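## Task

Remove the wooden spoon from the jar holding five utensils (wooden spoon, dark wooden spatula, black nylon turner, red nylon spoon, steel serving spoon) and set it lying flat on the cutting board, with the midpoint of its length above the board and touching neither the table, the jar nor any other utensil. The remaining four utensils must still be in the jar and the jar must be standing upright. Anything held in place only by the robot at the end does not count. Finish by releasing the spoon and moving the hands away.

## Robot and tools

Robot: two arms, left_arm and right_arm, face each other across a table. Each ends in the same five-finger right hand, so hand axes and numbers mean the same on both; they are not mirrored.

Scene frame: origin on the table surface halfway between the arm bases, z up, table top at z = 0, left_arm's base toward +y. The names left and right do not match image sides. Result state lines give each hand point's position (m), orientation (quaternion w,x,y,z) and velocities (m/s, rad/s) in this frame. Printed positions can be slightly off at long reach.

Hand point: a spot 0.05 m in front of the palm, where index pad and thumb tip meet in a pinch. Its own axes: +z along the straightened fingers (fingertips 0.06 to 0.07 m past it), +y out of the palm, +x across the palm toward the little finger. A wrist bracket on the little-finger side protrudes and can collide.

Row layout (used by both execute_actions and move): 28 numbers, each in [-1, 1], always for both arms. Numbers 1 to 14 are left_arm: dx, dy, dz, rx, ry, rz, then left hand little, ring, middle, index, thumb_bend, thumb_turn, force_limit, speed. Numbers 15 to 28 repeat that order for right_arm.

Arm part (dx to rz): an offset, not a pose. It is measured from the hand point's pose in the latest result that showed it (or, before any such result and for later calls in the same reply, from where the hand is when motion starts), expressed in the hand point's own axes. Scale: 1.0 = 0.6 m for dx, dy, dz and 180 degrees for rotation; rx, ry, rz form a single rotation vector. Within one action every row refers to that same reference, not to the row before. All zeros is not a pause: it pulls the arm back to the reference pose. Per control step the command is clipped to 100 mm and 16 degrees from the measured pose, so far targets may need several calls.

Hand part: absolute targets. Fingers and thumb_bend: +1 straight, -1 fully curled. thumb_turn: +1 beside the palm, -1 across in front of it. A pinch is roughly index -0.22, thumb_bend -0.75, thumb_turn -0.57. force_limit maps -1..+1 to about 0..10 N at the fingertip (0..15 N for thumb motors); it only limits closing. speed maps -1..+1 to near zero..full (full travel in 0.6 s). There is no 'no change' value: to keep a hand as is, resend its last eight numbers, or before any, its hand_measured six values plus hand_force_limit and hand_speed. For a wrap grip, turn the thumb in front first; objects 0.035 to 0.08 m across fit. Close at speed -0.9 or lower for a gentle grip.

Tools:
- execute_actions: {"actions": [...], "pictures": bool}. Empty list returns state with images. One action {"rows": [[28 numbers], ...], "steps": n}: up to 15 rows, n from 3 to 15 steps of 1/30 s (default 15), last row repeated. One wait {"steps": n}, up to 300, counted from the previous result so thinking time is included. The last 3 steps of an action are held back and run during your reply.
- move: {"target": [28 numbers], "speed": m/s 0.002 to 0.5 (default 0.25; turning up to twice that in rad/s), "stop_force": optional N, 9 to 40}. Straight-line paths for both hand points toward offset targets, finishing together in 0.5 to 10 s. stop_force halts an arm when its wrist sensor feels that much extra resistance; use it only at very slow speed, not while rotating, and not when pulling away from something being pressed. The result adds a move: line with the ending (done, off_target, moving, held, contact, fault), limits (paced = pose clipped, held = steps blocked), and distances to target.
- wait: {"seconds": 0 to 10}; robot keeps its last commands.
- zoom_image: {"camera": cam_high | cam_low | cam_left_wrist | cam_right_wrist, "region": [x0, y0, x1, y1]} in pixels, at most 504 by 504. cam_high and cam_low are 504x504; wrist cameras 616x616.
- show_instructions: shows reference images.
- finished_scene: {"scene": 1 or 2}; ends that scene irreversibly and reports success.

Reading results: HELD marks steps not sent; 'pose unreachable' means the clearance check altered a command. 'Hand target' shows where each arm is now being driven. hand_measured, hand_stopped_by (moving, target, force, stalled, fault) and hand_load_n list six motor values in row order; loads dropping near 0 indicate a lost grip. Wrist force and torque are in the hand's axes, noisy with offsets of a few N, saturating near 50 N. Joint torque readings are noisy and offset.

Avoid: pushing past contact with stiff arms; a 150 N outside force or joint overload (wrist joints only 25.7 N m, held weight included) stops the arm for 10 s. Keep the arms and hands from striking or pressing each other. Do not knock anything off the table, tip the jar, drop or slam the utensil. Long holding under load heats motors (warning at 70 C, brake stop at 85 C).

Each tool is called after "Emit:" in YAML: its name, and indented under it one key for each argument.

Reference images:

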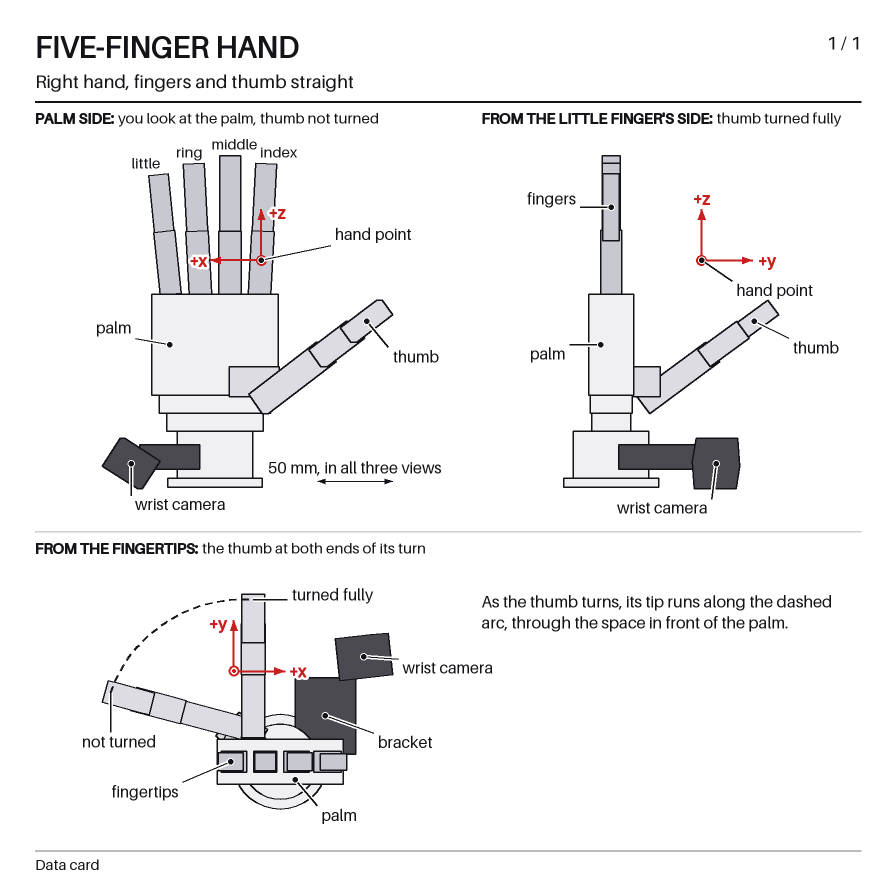

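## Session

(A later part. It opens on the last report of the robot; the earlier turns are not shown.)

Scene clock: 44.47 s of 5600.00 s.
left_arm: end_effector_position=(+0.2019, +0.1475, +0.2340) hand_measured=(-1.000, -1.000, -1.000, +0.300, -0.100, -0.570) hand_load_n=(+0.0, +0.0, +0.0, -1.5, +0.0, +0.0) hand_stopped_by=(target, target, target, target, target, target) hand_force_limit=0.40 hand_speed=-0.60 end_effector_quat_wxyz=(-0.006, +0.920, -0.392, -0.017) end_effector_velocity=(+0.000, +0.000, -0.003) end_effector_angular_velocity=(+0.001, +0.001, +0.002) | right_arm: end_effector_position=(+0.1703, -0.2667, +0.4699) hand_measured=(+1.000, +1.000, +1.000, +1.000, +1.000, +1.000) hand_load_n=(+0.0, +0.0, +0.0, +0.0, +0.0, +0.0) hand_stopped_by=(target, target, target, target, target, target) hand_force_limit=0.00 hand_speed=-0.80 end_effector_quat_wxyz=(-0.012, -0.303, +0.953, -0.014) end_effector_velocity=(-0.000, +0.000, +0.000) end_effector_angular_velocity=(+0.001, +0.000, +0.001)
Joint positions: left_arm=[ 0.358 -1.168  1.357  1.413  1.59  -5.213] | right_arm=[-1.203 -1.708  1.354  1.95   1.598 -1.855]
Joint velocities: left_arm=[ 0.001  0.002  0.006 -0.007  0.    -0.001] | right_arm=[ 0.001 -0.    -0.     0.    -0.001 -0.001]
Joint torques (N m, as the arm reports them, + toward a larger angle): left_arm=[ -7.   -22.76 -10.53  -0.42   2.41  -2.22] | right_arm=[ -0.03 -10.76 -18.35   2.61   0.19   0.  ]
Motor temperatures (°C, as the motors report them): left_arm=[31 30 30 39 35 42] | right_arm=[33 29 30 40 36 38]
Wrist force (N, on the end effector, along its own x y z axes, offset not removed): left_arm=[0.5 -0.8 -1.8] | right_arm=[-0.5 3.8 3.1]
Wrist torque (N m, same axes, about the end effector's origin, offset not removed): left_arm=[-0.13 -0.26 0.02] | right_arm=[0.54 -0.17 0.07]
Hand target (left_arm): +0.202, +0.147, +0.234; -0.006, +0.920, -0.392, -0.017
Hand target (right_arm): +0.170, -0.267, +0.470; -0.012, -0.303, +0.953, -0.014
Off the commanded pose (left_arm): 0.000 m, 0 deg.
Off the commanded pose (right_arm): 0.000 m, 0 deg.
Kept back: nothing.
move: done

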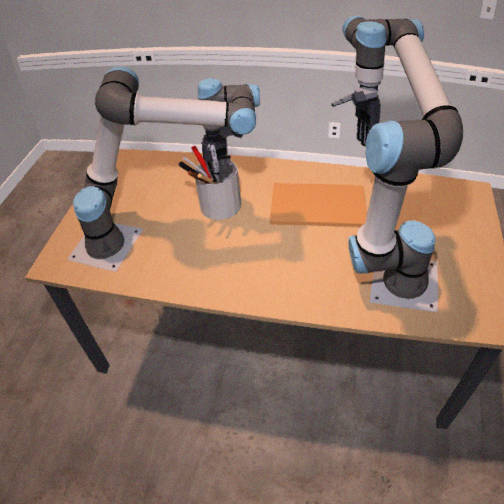

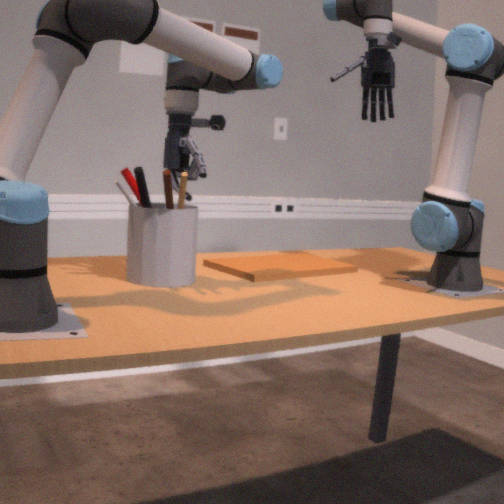

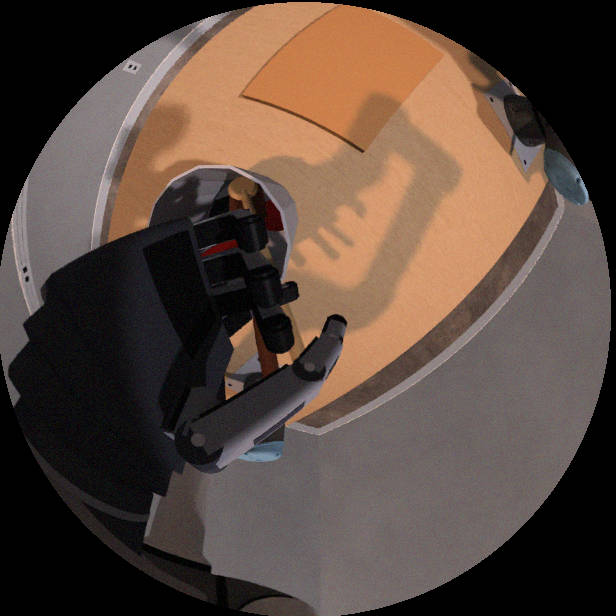

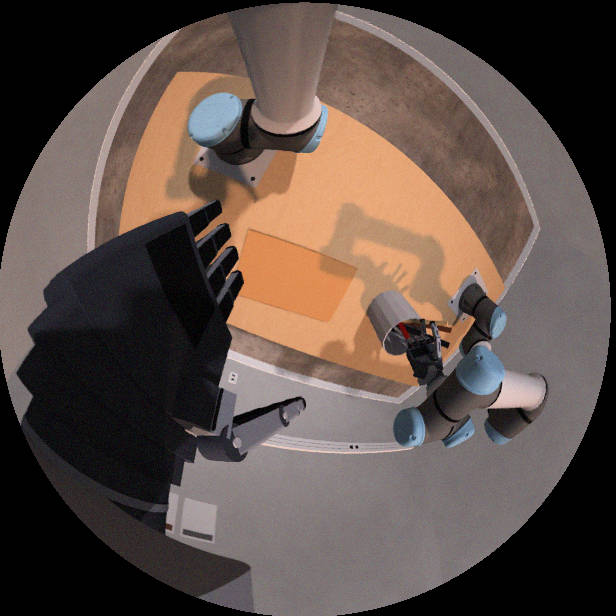

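Emit:
move:
  target: [0,0,-0.07,0,0,0,-1,-1,-1,0.3,-0.1,-0.57,0.4,-0.6, 0,0,0,0,0,0,1,1,1,1,1,1,0,-0.8]
  speed: 0.05

Emit:
move:
  target: [-0.05,-0.02,0.03,0,0,0,-1,-1,-1,0.3,-0.1,-0.57,0.4,-0.6, 0,0,0,0,0,0,1,1,1,1,1,1,0,-0.8]
  speed: 0.04

Emit:
zoom_image:
  camera: "cam_left_wrist"
  region: [180, 150, 440, 410]

Emit:
zoom_image:
  camera: "cam_low"
  region: [80, 80, 240, 240]

Emit:
zoom_image:
  camera: "cam_high"
  region: [150, 100, 290, 240]

Scene clock: 46.00 s of 5600.00 s.
left_arm: end_effector_position=(+0.2030, +0.1465, +0.2757) hand_measured=(-1.000, -1.000, -1.000, +0.300, -0.100, -0.570) hand_load_n=(+0.0, +0.0, +0.0, +0.0, +0.0, +0.0) hand_stopped_by=(target, target, target, target, target, target) hand_force_limit=0.40 hand_speed=-0.60 end_effector_quat_wxyz=(-0.006, +0.920, -0.392, -0.017) end_effector_velocity=(+0.001, +0.000, +0.003) end_effector_angular_velocity=(-0.002, +0.000, +0.002) | right_arm: end_effector_position=(+0.1703, -0.2667, +0.4699) hand_measured=(+1.000, +1.000, +1.000, +1.000, +1.000, +1.000) hand_load_n=(+0.0, +0.0, +0.0, +0.0, +0.0, +0.0) hand_stopped_by=(target, target, target, target, target, target) hand_force_limit=0.00 hand_speed=-0.80 end_effector_quat_wxyz=(-0.012, -0.303, +0.953, -0.014) end_effector_velocity=(-0.000, +0.001, +0.000) end_effector_angular_velocity=(+0.003, +0.000, -0.000)
Joint positions: left_arm=[ 0.36  -1.178  1.264  1.516  1.59  -5.211] | right_arm=[-1.203 -1.708  1.354  1.95   1.598 -1.855]
Joint velocities: left_arm=[ 0.002 -0.001 -0.006  0.006  0.001 -0.   ] | right_arm=[ 0.    -0.    -0.     0.    -0.003  0.   ]
Joint torques (N m, as the arm reports them, + toward a larger angle): left_arm=[  7.12 -45.24 -27.79   4.71  -1.17   2.41] | right_arm=[  1.14 -10.24 -18.6    2.92   0.06   0.06]
Motor temperatures (°C, as the motors report them): left_arm=[31 30 30 39 35 42] | right_arm=[33 29 30 40 36 38]
Wrist force (N, on the end effector, along its own x y z axes, offset not removed): left_arm=[-0.5 -1.7 1.2] | right_arm=[0.6 1.7 2.7]
Wrist torque (N m, same axes, about the end effector's origin, offset not removed): left_arm=[-0.29 -0.18 -0.01] | right_arm=[0.31 -0.38 -0.02]
Hand target (left_arm): +0.203, +0.146, +0.276; -0.006, +0.920, -0.392, -0.017
Hand target (right_arm): +0.170, -0.267, +0.470; -0.012, -0.303, +0.953, -0.014
Off the commanded pose (left_arm): 0.000 m, 0 deg.
Off the commanded pose (right_arm): 0.000 m, 0 deg.
Kept back: nothing.
move: done

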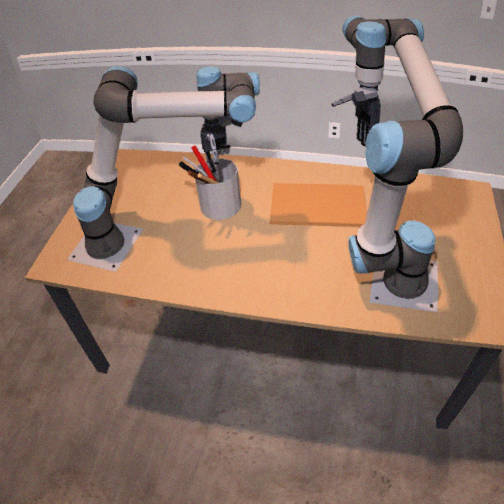

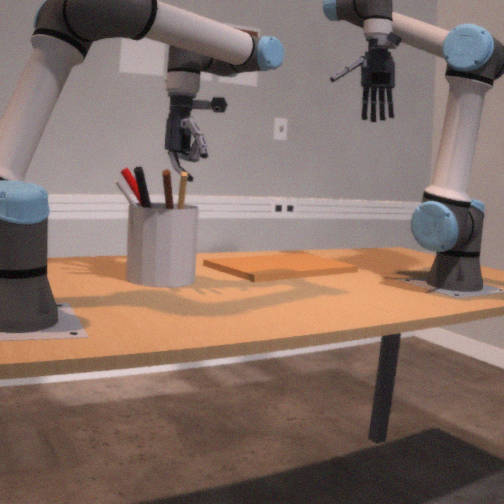

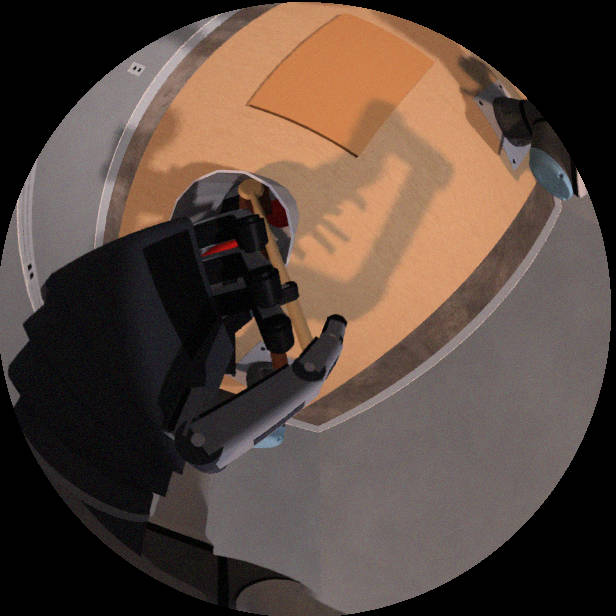

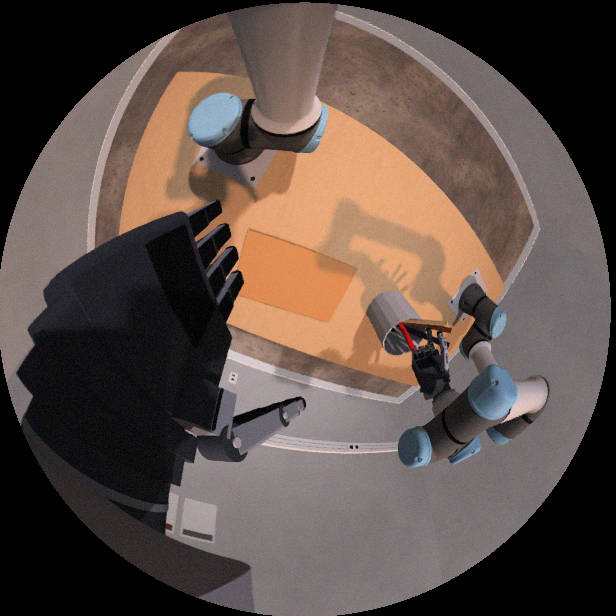

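Scene clock: 47.37 s of 5600.00 s.
left_arm: end_effector_position=(+0.1905, +0.1766, +0.2590) hand_measured=(-1.000, -1.000, -1.000, +0.300, -0.100, -0.570) hand_load_n=(+0.0, +0.0, +0.0, -2.0, +0.0, +0.0) hand_stopped_by=(target, target, target, target, target, target) hand_force_limit=0.40 hand_speed=-0.60 end_effector_quat_wxyz=(-0.006, +0.920, -0.392, -0.017) end_effector_velocity=(-0.001, +0.002, -0.002) end_effector_angular_velocity=(+0.001, +0.000, +0.001) | right_arm: end_effector_position=(+0.1703, -0.2667, +0.4699) hand_measured=(+1.000, +1.000, +1.000, +1.000, +1.000, +1.000) hand_load_n=(+0.0, +0.0, +0.0, +0.0, +0.0, +0.0) hand_stopped_by=(target, target, target, target, target, target) hand_force_limit=0.00 hand_speed=-0.80 end_effector_quat_wxyz=(-0.012, -0.303, +0.953, -0.014) end_effector_velocity=(+0.000, -0.000, +0.000) end_effector_angular_velocity=(-0.001, -0.000, -0.002)
Joint positions: left_arm=[ 0.35  -1.254  1.412  1.444  1.59  -5.221] | right_arm=[-1.203 -1.708  1.354  1.95   1.598 -1.855]
Joint velocities: left_arm=[-0.001 -0.004  0.01  -0.005  0.    -0.002] | right_arm=[-0.001  0.    -0.    -0.     0.001  0.001]
Joint torques (N m, as the arm reports them, + toward a larger angle): left_arm=[ -8.45 -47.56 -11.61  -0.32   1.82  -2.28] | right_arm=[ -0.19 -10.63 -18.38   2.64   0.01  -0.29]
Motor temperatures (°C, as the motors report them): left_arm=[31 30 30 39 35 42] | right_arm=[33 29 30 40 36 38]
Wrist force (N, on the end effector, along its own x y z axes, offset not removed): left_arm=[-0.5 -1.8 -1.8] | right_arm=[1.8 1.9 1.9]
Wrist torque (N m, same axes, about the end effector's origin, offset not removed): left_arm=[-0.23 0.01 -0.14] | right_arm=[0.35 -0.54 0.09]
Hand target (left_arm): +0.190, +0.177, +0.259; -0.006, +0.920, -0.392, -0.017
Hand target (right_arm): +0.170, -0.267, +0.470; -0.012, -0.303, +0.953, -0.014
Off the commanded pose (left_arm): 0.000 m, 0 deg.
Off the commanded pose (right_arm): 0.000 m, 0 deg.
Kept back: nothing.
move: done

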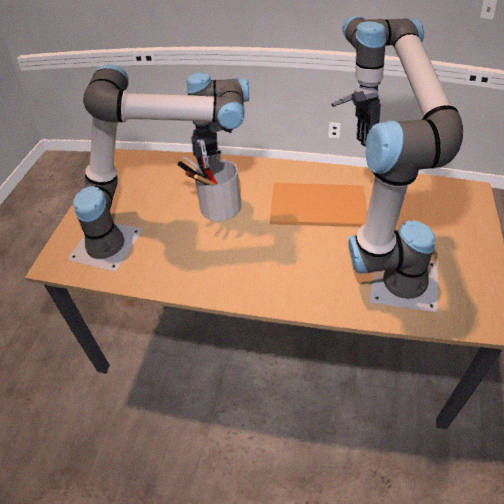

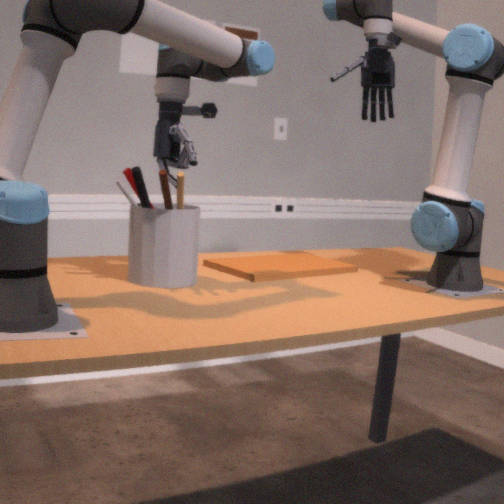

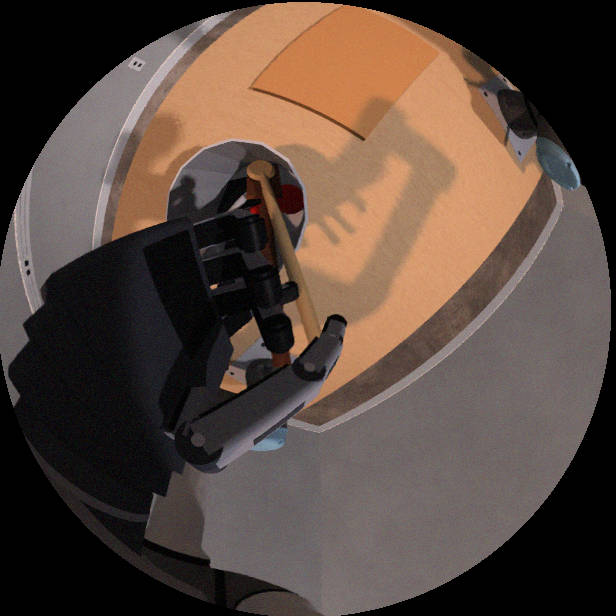

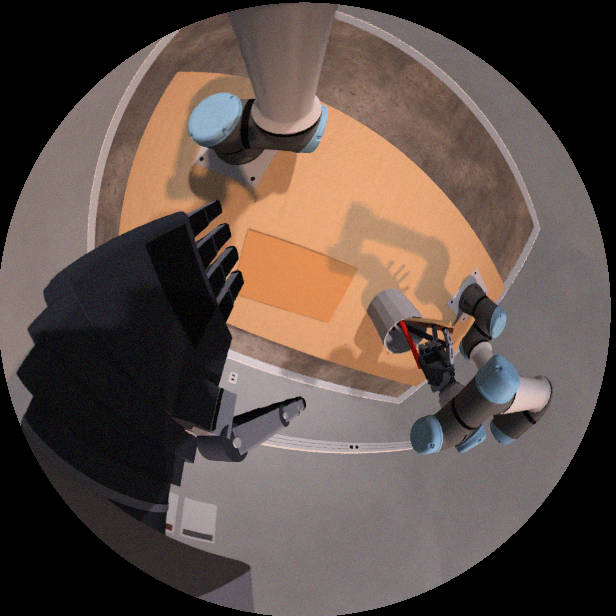

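Region (180, 150, 440, 410) of cam_left_wrist's 616x616 image, scaled by 1.938, with more detail than that image has.

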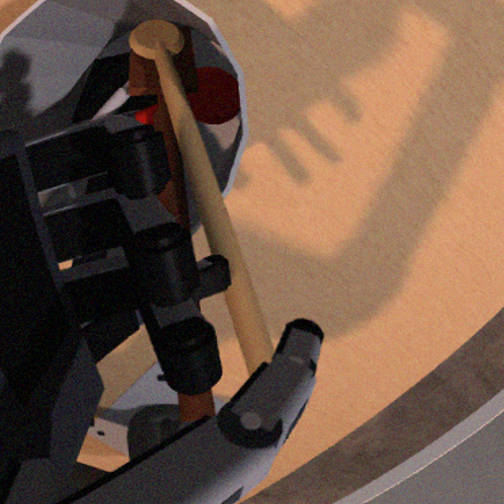

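Region (80, 80, 240, 240) of cam_low's 504x504 image, scaled by 3.150, with more detail than that image has.

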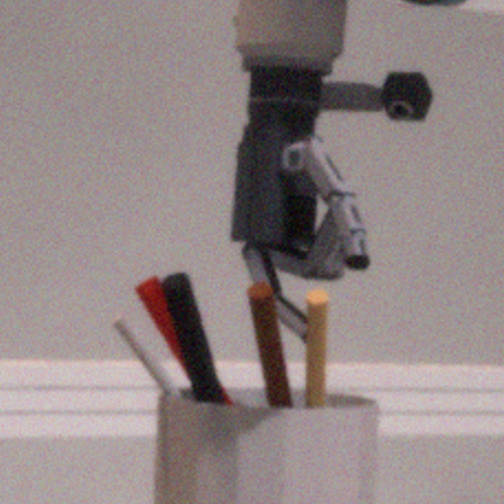

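Region (150, 100, 290, 240) of cam_high's 504x504 image, scaled by 3.600, with more detail than that image has.

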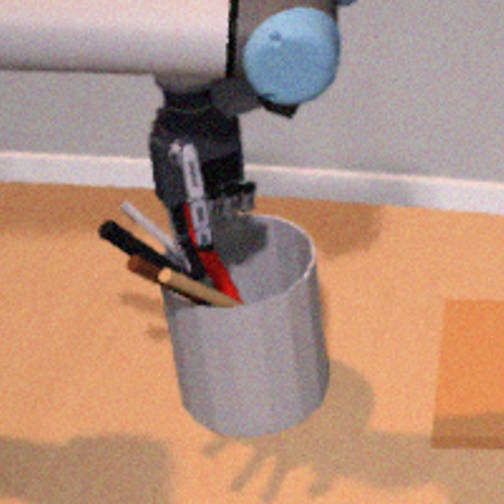

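Emit:
move:
  target: [-0.06,0,-0.02,0,0,0,-1,-1,-1,0.3,-0.1,-0.57,0.4,-0.6, 0,0,0,0,0,0,1,1,1,1,1,1,0,-0.8]
  speed: 0.03

Emit:
zoom_image:
  camera: "cam_left_wrist"
  region: [180, 150, 440, 410]

Emit:
zoom_image:
  camera: "cam_low"
  region: [80, 80, 240, 240]

Emit:
zoom_image:
  camera: "cam_high"
  region: [150, 100, 290, 240]

Scene clock: 49.27 s of 5600.00 s.
left_arm: end_effector_position=(+0.1661, +0.2019, +0.2722) hand_measured=(-1.000, -1.000, -1.000, +0.300, -0.100, -0.570) hand_load_n=(+0.0, +0.0, +0.0, -0.5, +0.0, +0.0) hand_stopped_by=(target, target, target, target, target, target) hand_force_limit=0.40 hand_speed=-0.60 end_effector_quat_wxyz=(-0.006, +0.920, -0.392, -0.017) end_effector_velocity=(-0.001, +0.002, +0.001) end_effector_angular_velocity=(-0.000, +0.001, +0.001) | right_arm: end_effector_position=(+0.1703, -0.2667, +0.4699) hand_measured=(+1.000, +1.000, +1.000, +1.000, +1.000, +1.000) hand_load_n=(+0.0, +0.0, +0.0, +0.0, +0.0, +0.0) hand_stopped_by=(target, target, target, target, target, target) hand_force_limit=0.00 hand_speed=-0.80 end_effector_quat_wxyz=(-0.012, -0.303, +0.953, -0.014) end_effector_velocity=(+0.000, -0.000, -0.000) end_effector_angular_velocity=(-0.000, -0.000, -0.000)
Joint positions: left_arm=[ 0.306 -1.344  1.493  1.451  1.592 -5.265] | right_arm=[-1.203 -1.708  1.354  1.95   1.598 -1.855]
Joint velocities: left_arm=[-0.002 -0.005  0.005  0.     0.001 -0.003] | right_arm=[-0. -0.  0. -0.  0. -0.]
Joint torques (N m, as the arm reports them, + toward a larger angle): left_arm=[ -8.41 -43.37 -11.89   4.82   2.63  -2.39] | right_arm=[  0.69 -11.72 -17.92   2.75  -0.06  -0.07]
Motor temperatures (°C, as the motors report them): left_arm=[31 30 30 39 35 42] | right_arm=[33 29 30 40 36 38]
Wrist force (N, on the end effector, along its own x y z axes, offset not removed): left_arm=[0.6 -0.5 0.9] | right_arm=[2.4 2.9 1.2]
Wrist torque (N m, same axes, about the end effector's origin, offset not removed): left_arm=[-0.09 -0.22 0.07] | right_arm=[0.47 -0.60 0.11]
Hand target (left_arm): +0.166, +0.202, +0.272; -0.006, +0.920, -0.392, -0.017
Hand target (right_arm): +0.170, -0.267, +0.470; -0.012, -0.303, +0.953, -0.014
Off the commanded pose (left_arm): 0.000 m, 0 deg.
Off the commanded pose (right_arm): 0.000 m, 0 deg.
Kept back: nothing.
move: done

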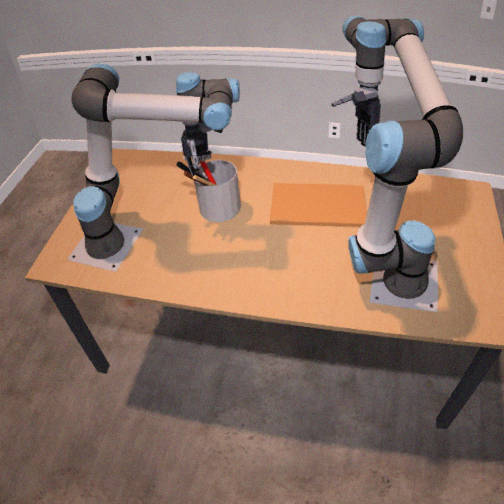

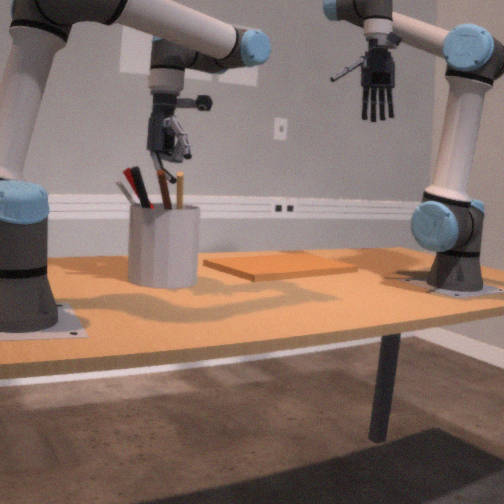

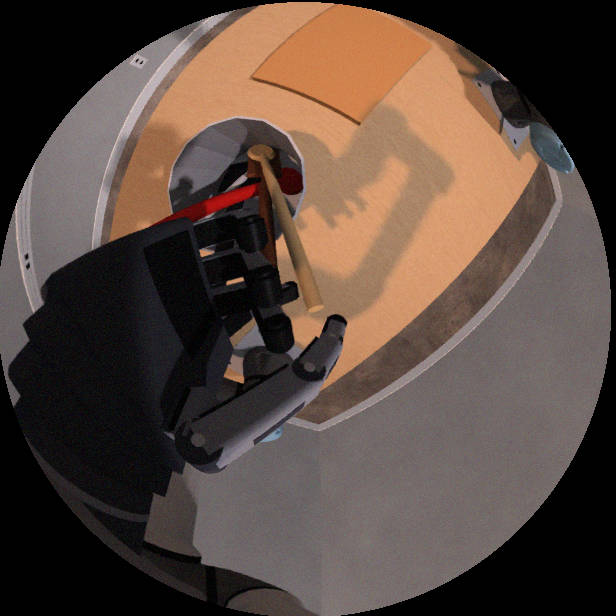

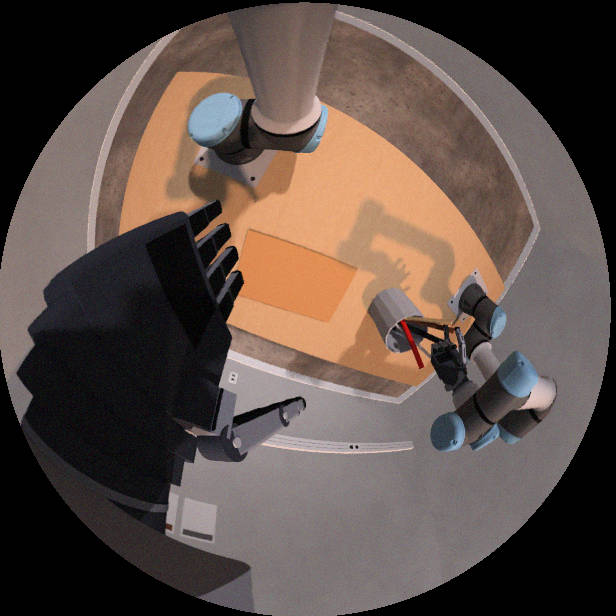

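Region (180, 150, 440, 410) of cam_left_wrist's 616x616 image, scaled by 1.938, with more detail than that image has.

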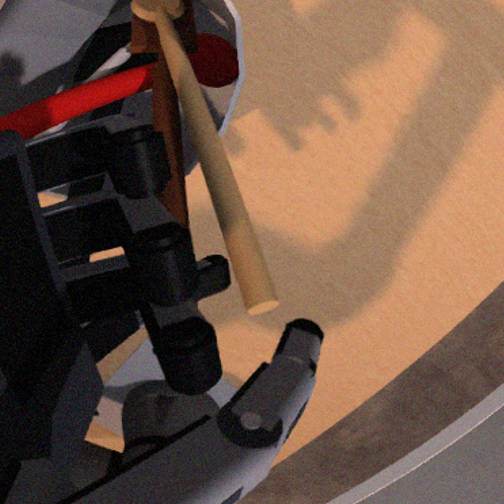

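Region (80, 80, 240, 240) of cam_low's 504x504 image, scaled by 3.150, with more detail than that image has.

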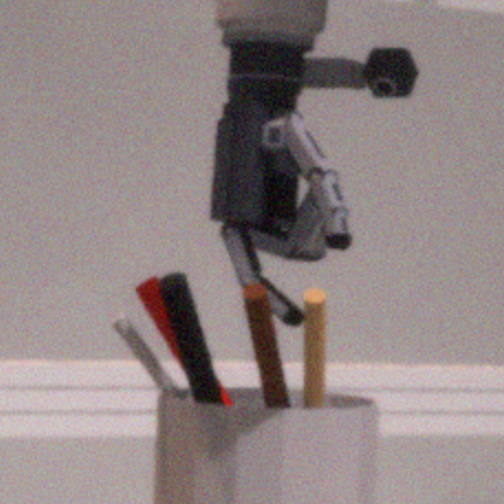

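Region (150, 100, 290, 240) of cam_high's 504x504 image, scaled by 3.600, with more detail than that image has.

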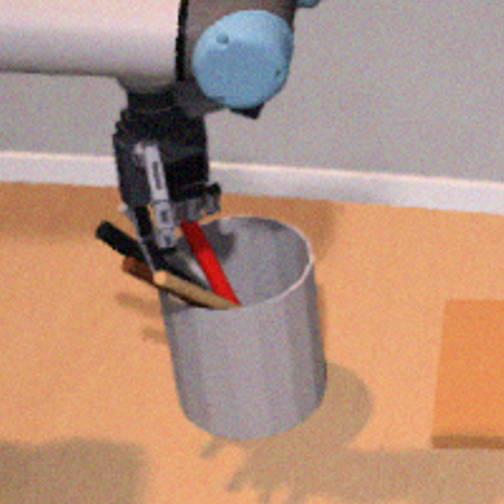

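Emit:
move:
  target: [0,0,0.06,0,0,0,-1,-1,-1,0.3,-0.1,-0.57,0.4,-0.6, 0,0,0,0,0,0,1,1,1,1,1,1,0,-0.8]
  speed: 0.02

Emit:
zoom_image:
  camera: "cam_left_wrist"
  region: [180, 150, 440, 410]

Emit:
zoom_image:
  camera: "cam_low"
  region: [80, 80, 240, 240]

Emit:
zoom_image:
  camera: "cam_high"
  region: [150, 100, 290, 240]

Scene clock: 51.63 s of 5600.00 s.
left_arm: end_effector_position=(+0.1651, +0.2028, +0.2366) hand_measured=(-1.000, -1.000, -1.000, +0.300, -0.100, -0.570) hand_load_n=(+0.0, +0.0, +0.0, +0.0, +0.0, +0.0) hand_stopped_by=(target, target, target, target, target, target) hand_force_limit=0.40 hand_speed=-0.60 end_effector_quat_wxyz=(-0.006, +0.920, -0.392, -0.017) end_effector_velocity=(+0.000, +0.001, -0.002) end_effector_angular_velocity=(-0.002, -0.002, -0.000) | right_arm: end_effector_position=(+0.1703, -0.2667, +0.4699) hand_measured=(+1.000, +1.000, +1.000, +1.000, +1.000, +1.000) hand_load_n=(+0.0, +0.0, +0.0, +0.0, +0.0, +0.0) hand_stopped_by=(target, target, target, target, target, target) hand_force_limit=0.00 hand_speed=-0.80 end_effector_quat_wxyz=(-0.012, -0.303, +0.953, -0.014) end_effector_velocity=(-0.000, -0.000, +0.000) end_effector_angular_velocity=(-0.001, -0.000, +0.001)
Joint positions: left_arm=[ 0.304 -1.331  1.57   1.362  1.592 -5.268] | right_arm=[-1.203 -1.708  1.354  1.95   1.598 -1.855]
Joint velocities: left_arm=[ 0.001 -0.002  0.006 -0.006 -0.001  0.001] | right_arm=[ 0.    -0.    -0.     0.     0.001 -0.001]
Joint torques (N m, as the arm reports them, + toward a larger angle): left_arm=[ -7.98 -17.46 -10.95  -0.62   2.42  -2.19] | right_arm=[  0.26 -10.81 -16.96   2.75  -0.03   0.01]
Motor temperatures (°C, as the motors report them): left_arm=[31 30 30 39 35 42] | right_arm=[33 29 30 40 36 38]
Wrist force (N, on the end effector, along its own x y z axes, offset not removed): left_arm=[-0.3 -0.2 -0.4] | right_arm=[0.6 3.0 2.1]
Wrist torque (N m, same axes, about the end effector's origin, offset not removed): left_arm=[-0.04 -0.08 0.02] | right_arm=[0.49 -0.31 0.11]
Hand target (left_arm): +0.165, +0.203, +0.236; -0.006, +0.920, -0.392, -0.017
Hand target (right_arm): +0.170, -0.267, +0.470; -0.012, -0.303, +0.953, -0.014
Off the commanded pose (left_arm): 0.000 m, 0 deg.
Off the commanded pose (right_arm): 0.000 m, 0 deg.
Kept back: nothing.
move: done

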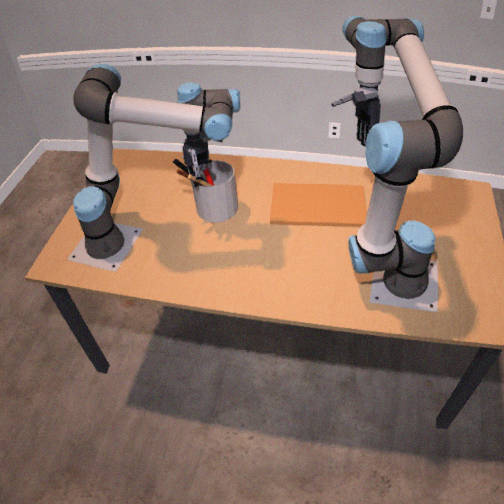

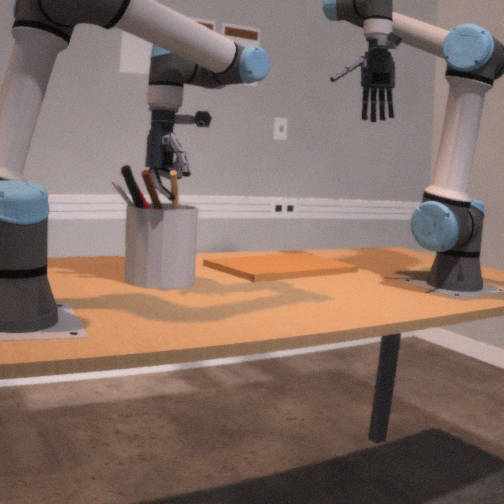

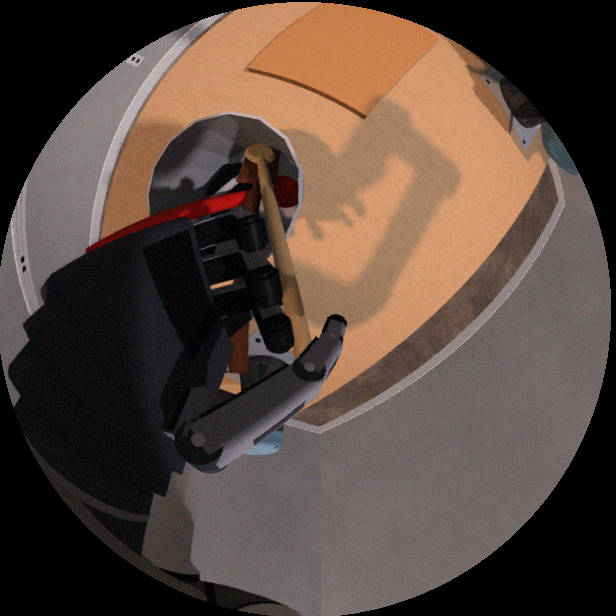

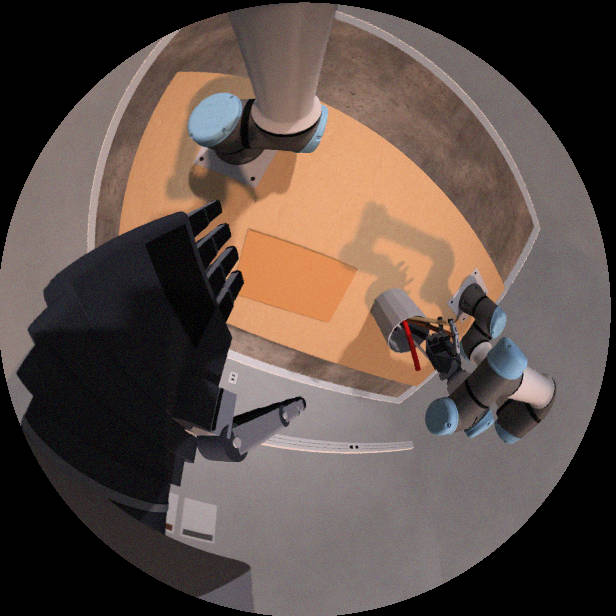

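Region (180, 150, 440, 410) of cam_left_wrist's 616x616 image, scaled by 1.938, with more detail than that image has.

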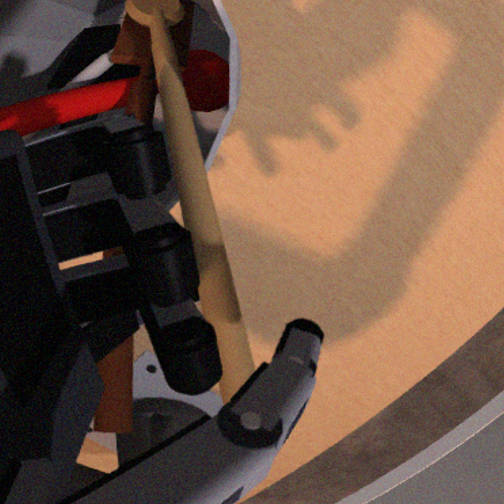

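Region (80, 80, 240, 240) of cam_low's 504x504 image, scaled by 3.150, with more detail than that image has.

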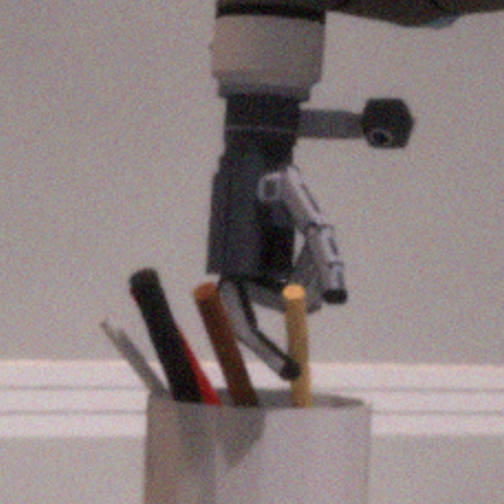

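Region (150, 100, 290, 240) of cam_high's 504x504 image, scaled by 3.600, with more detail than that image has.

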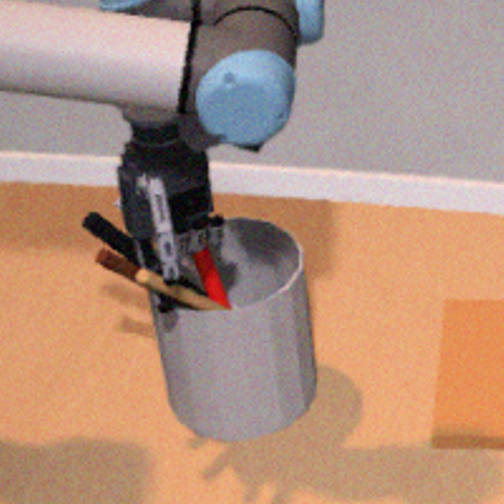

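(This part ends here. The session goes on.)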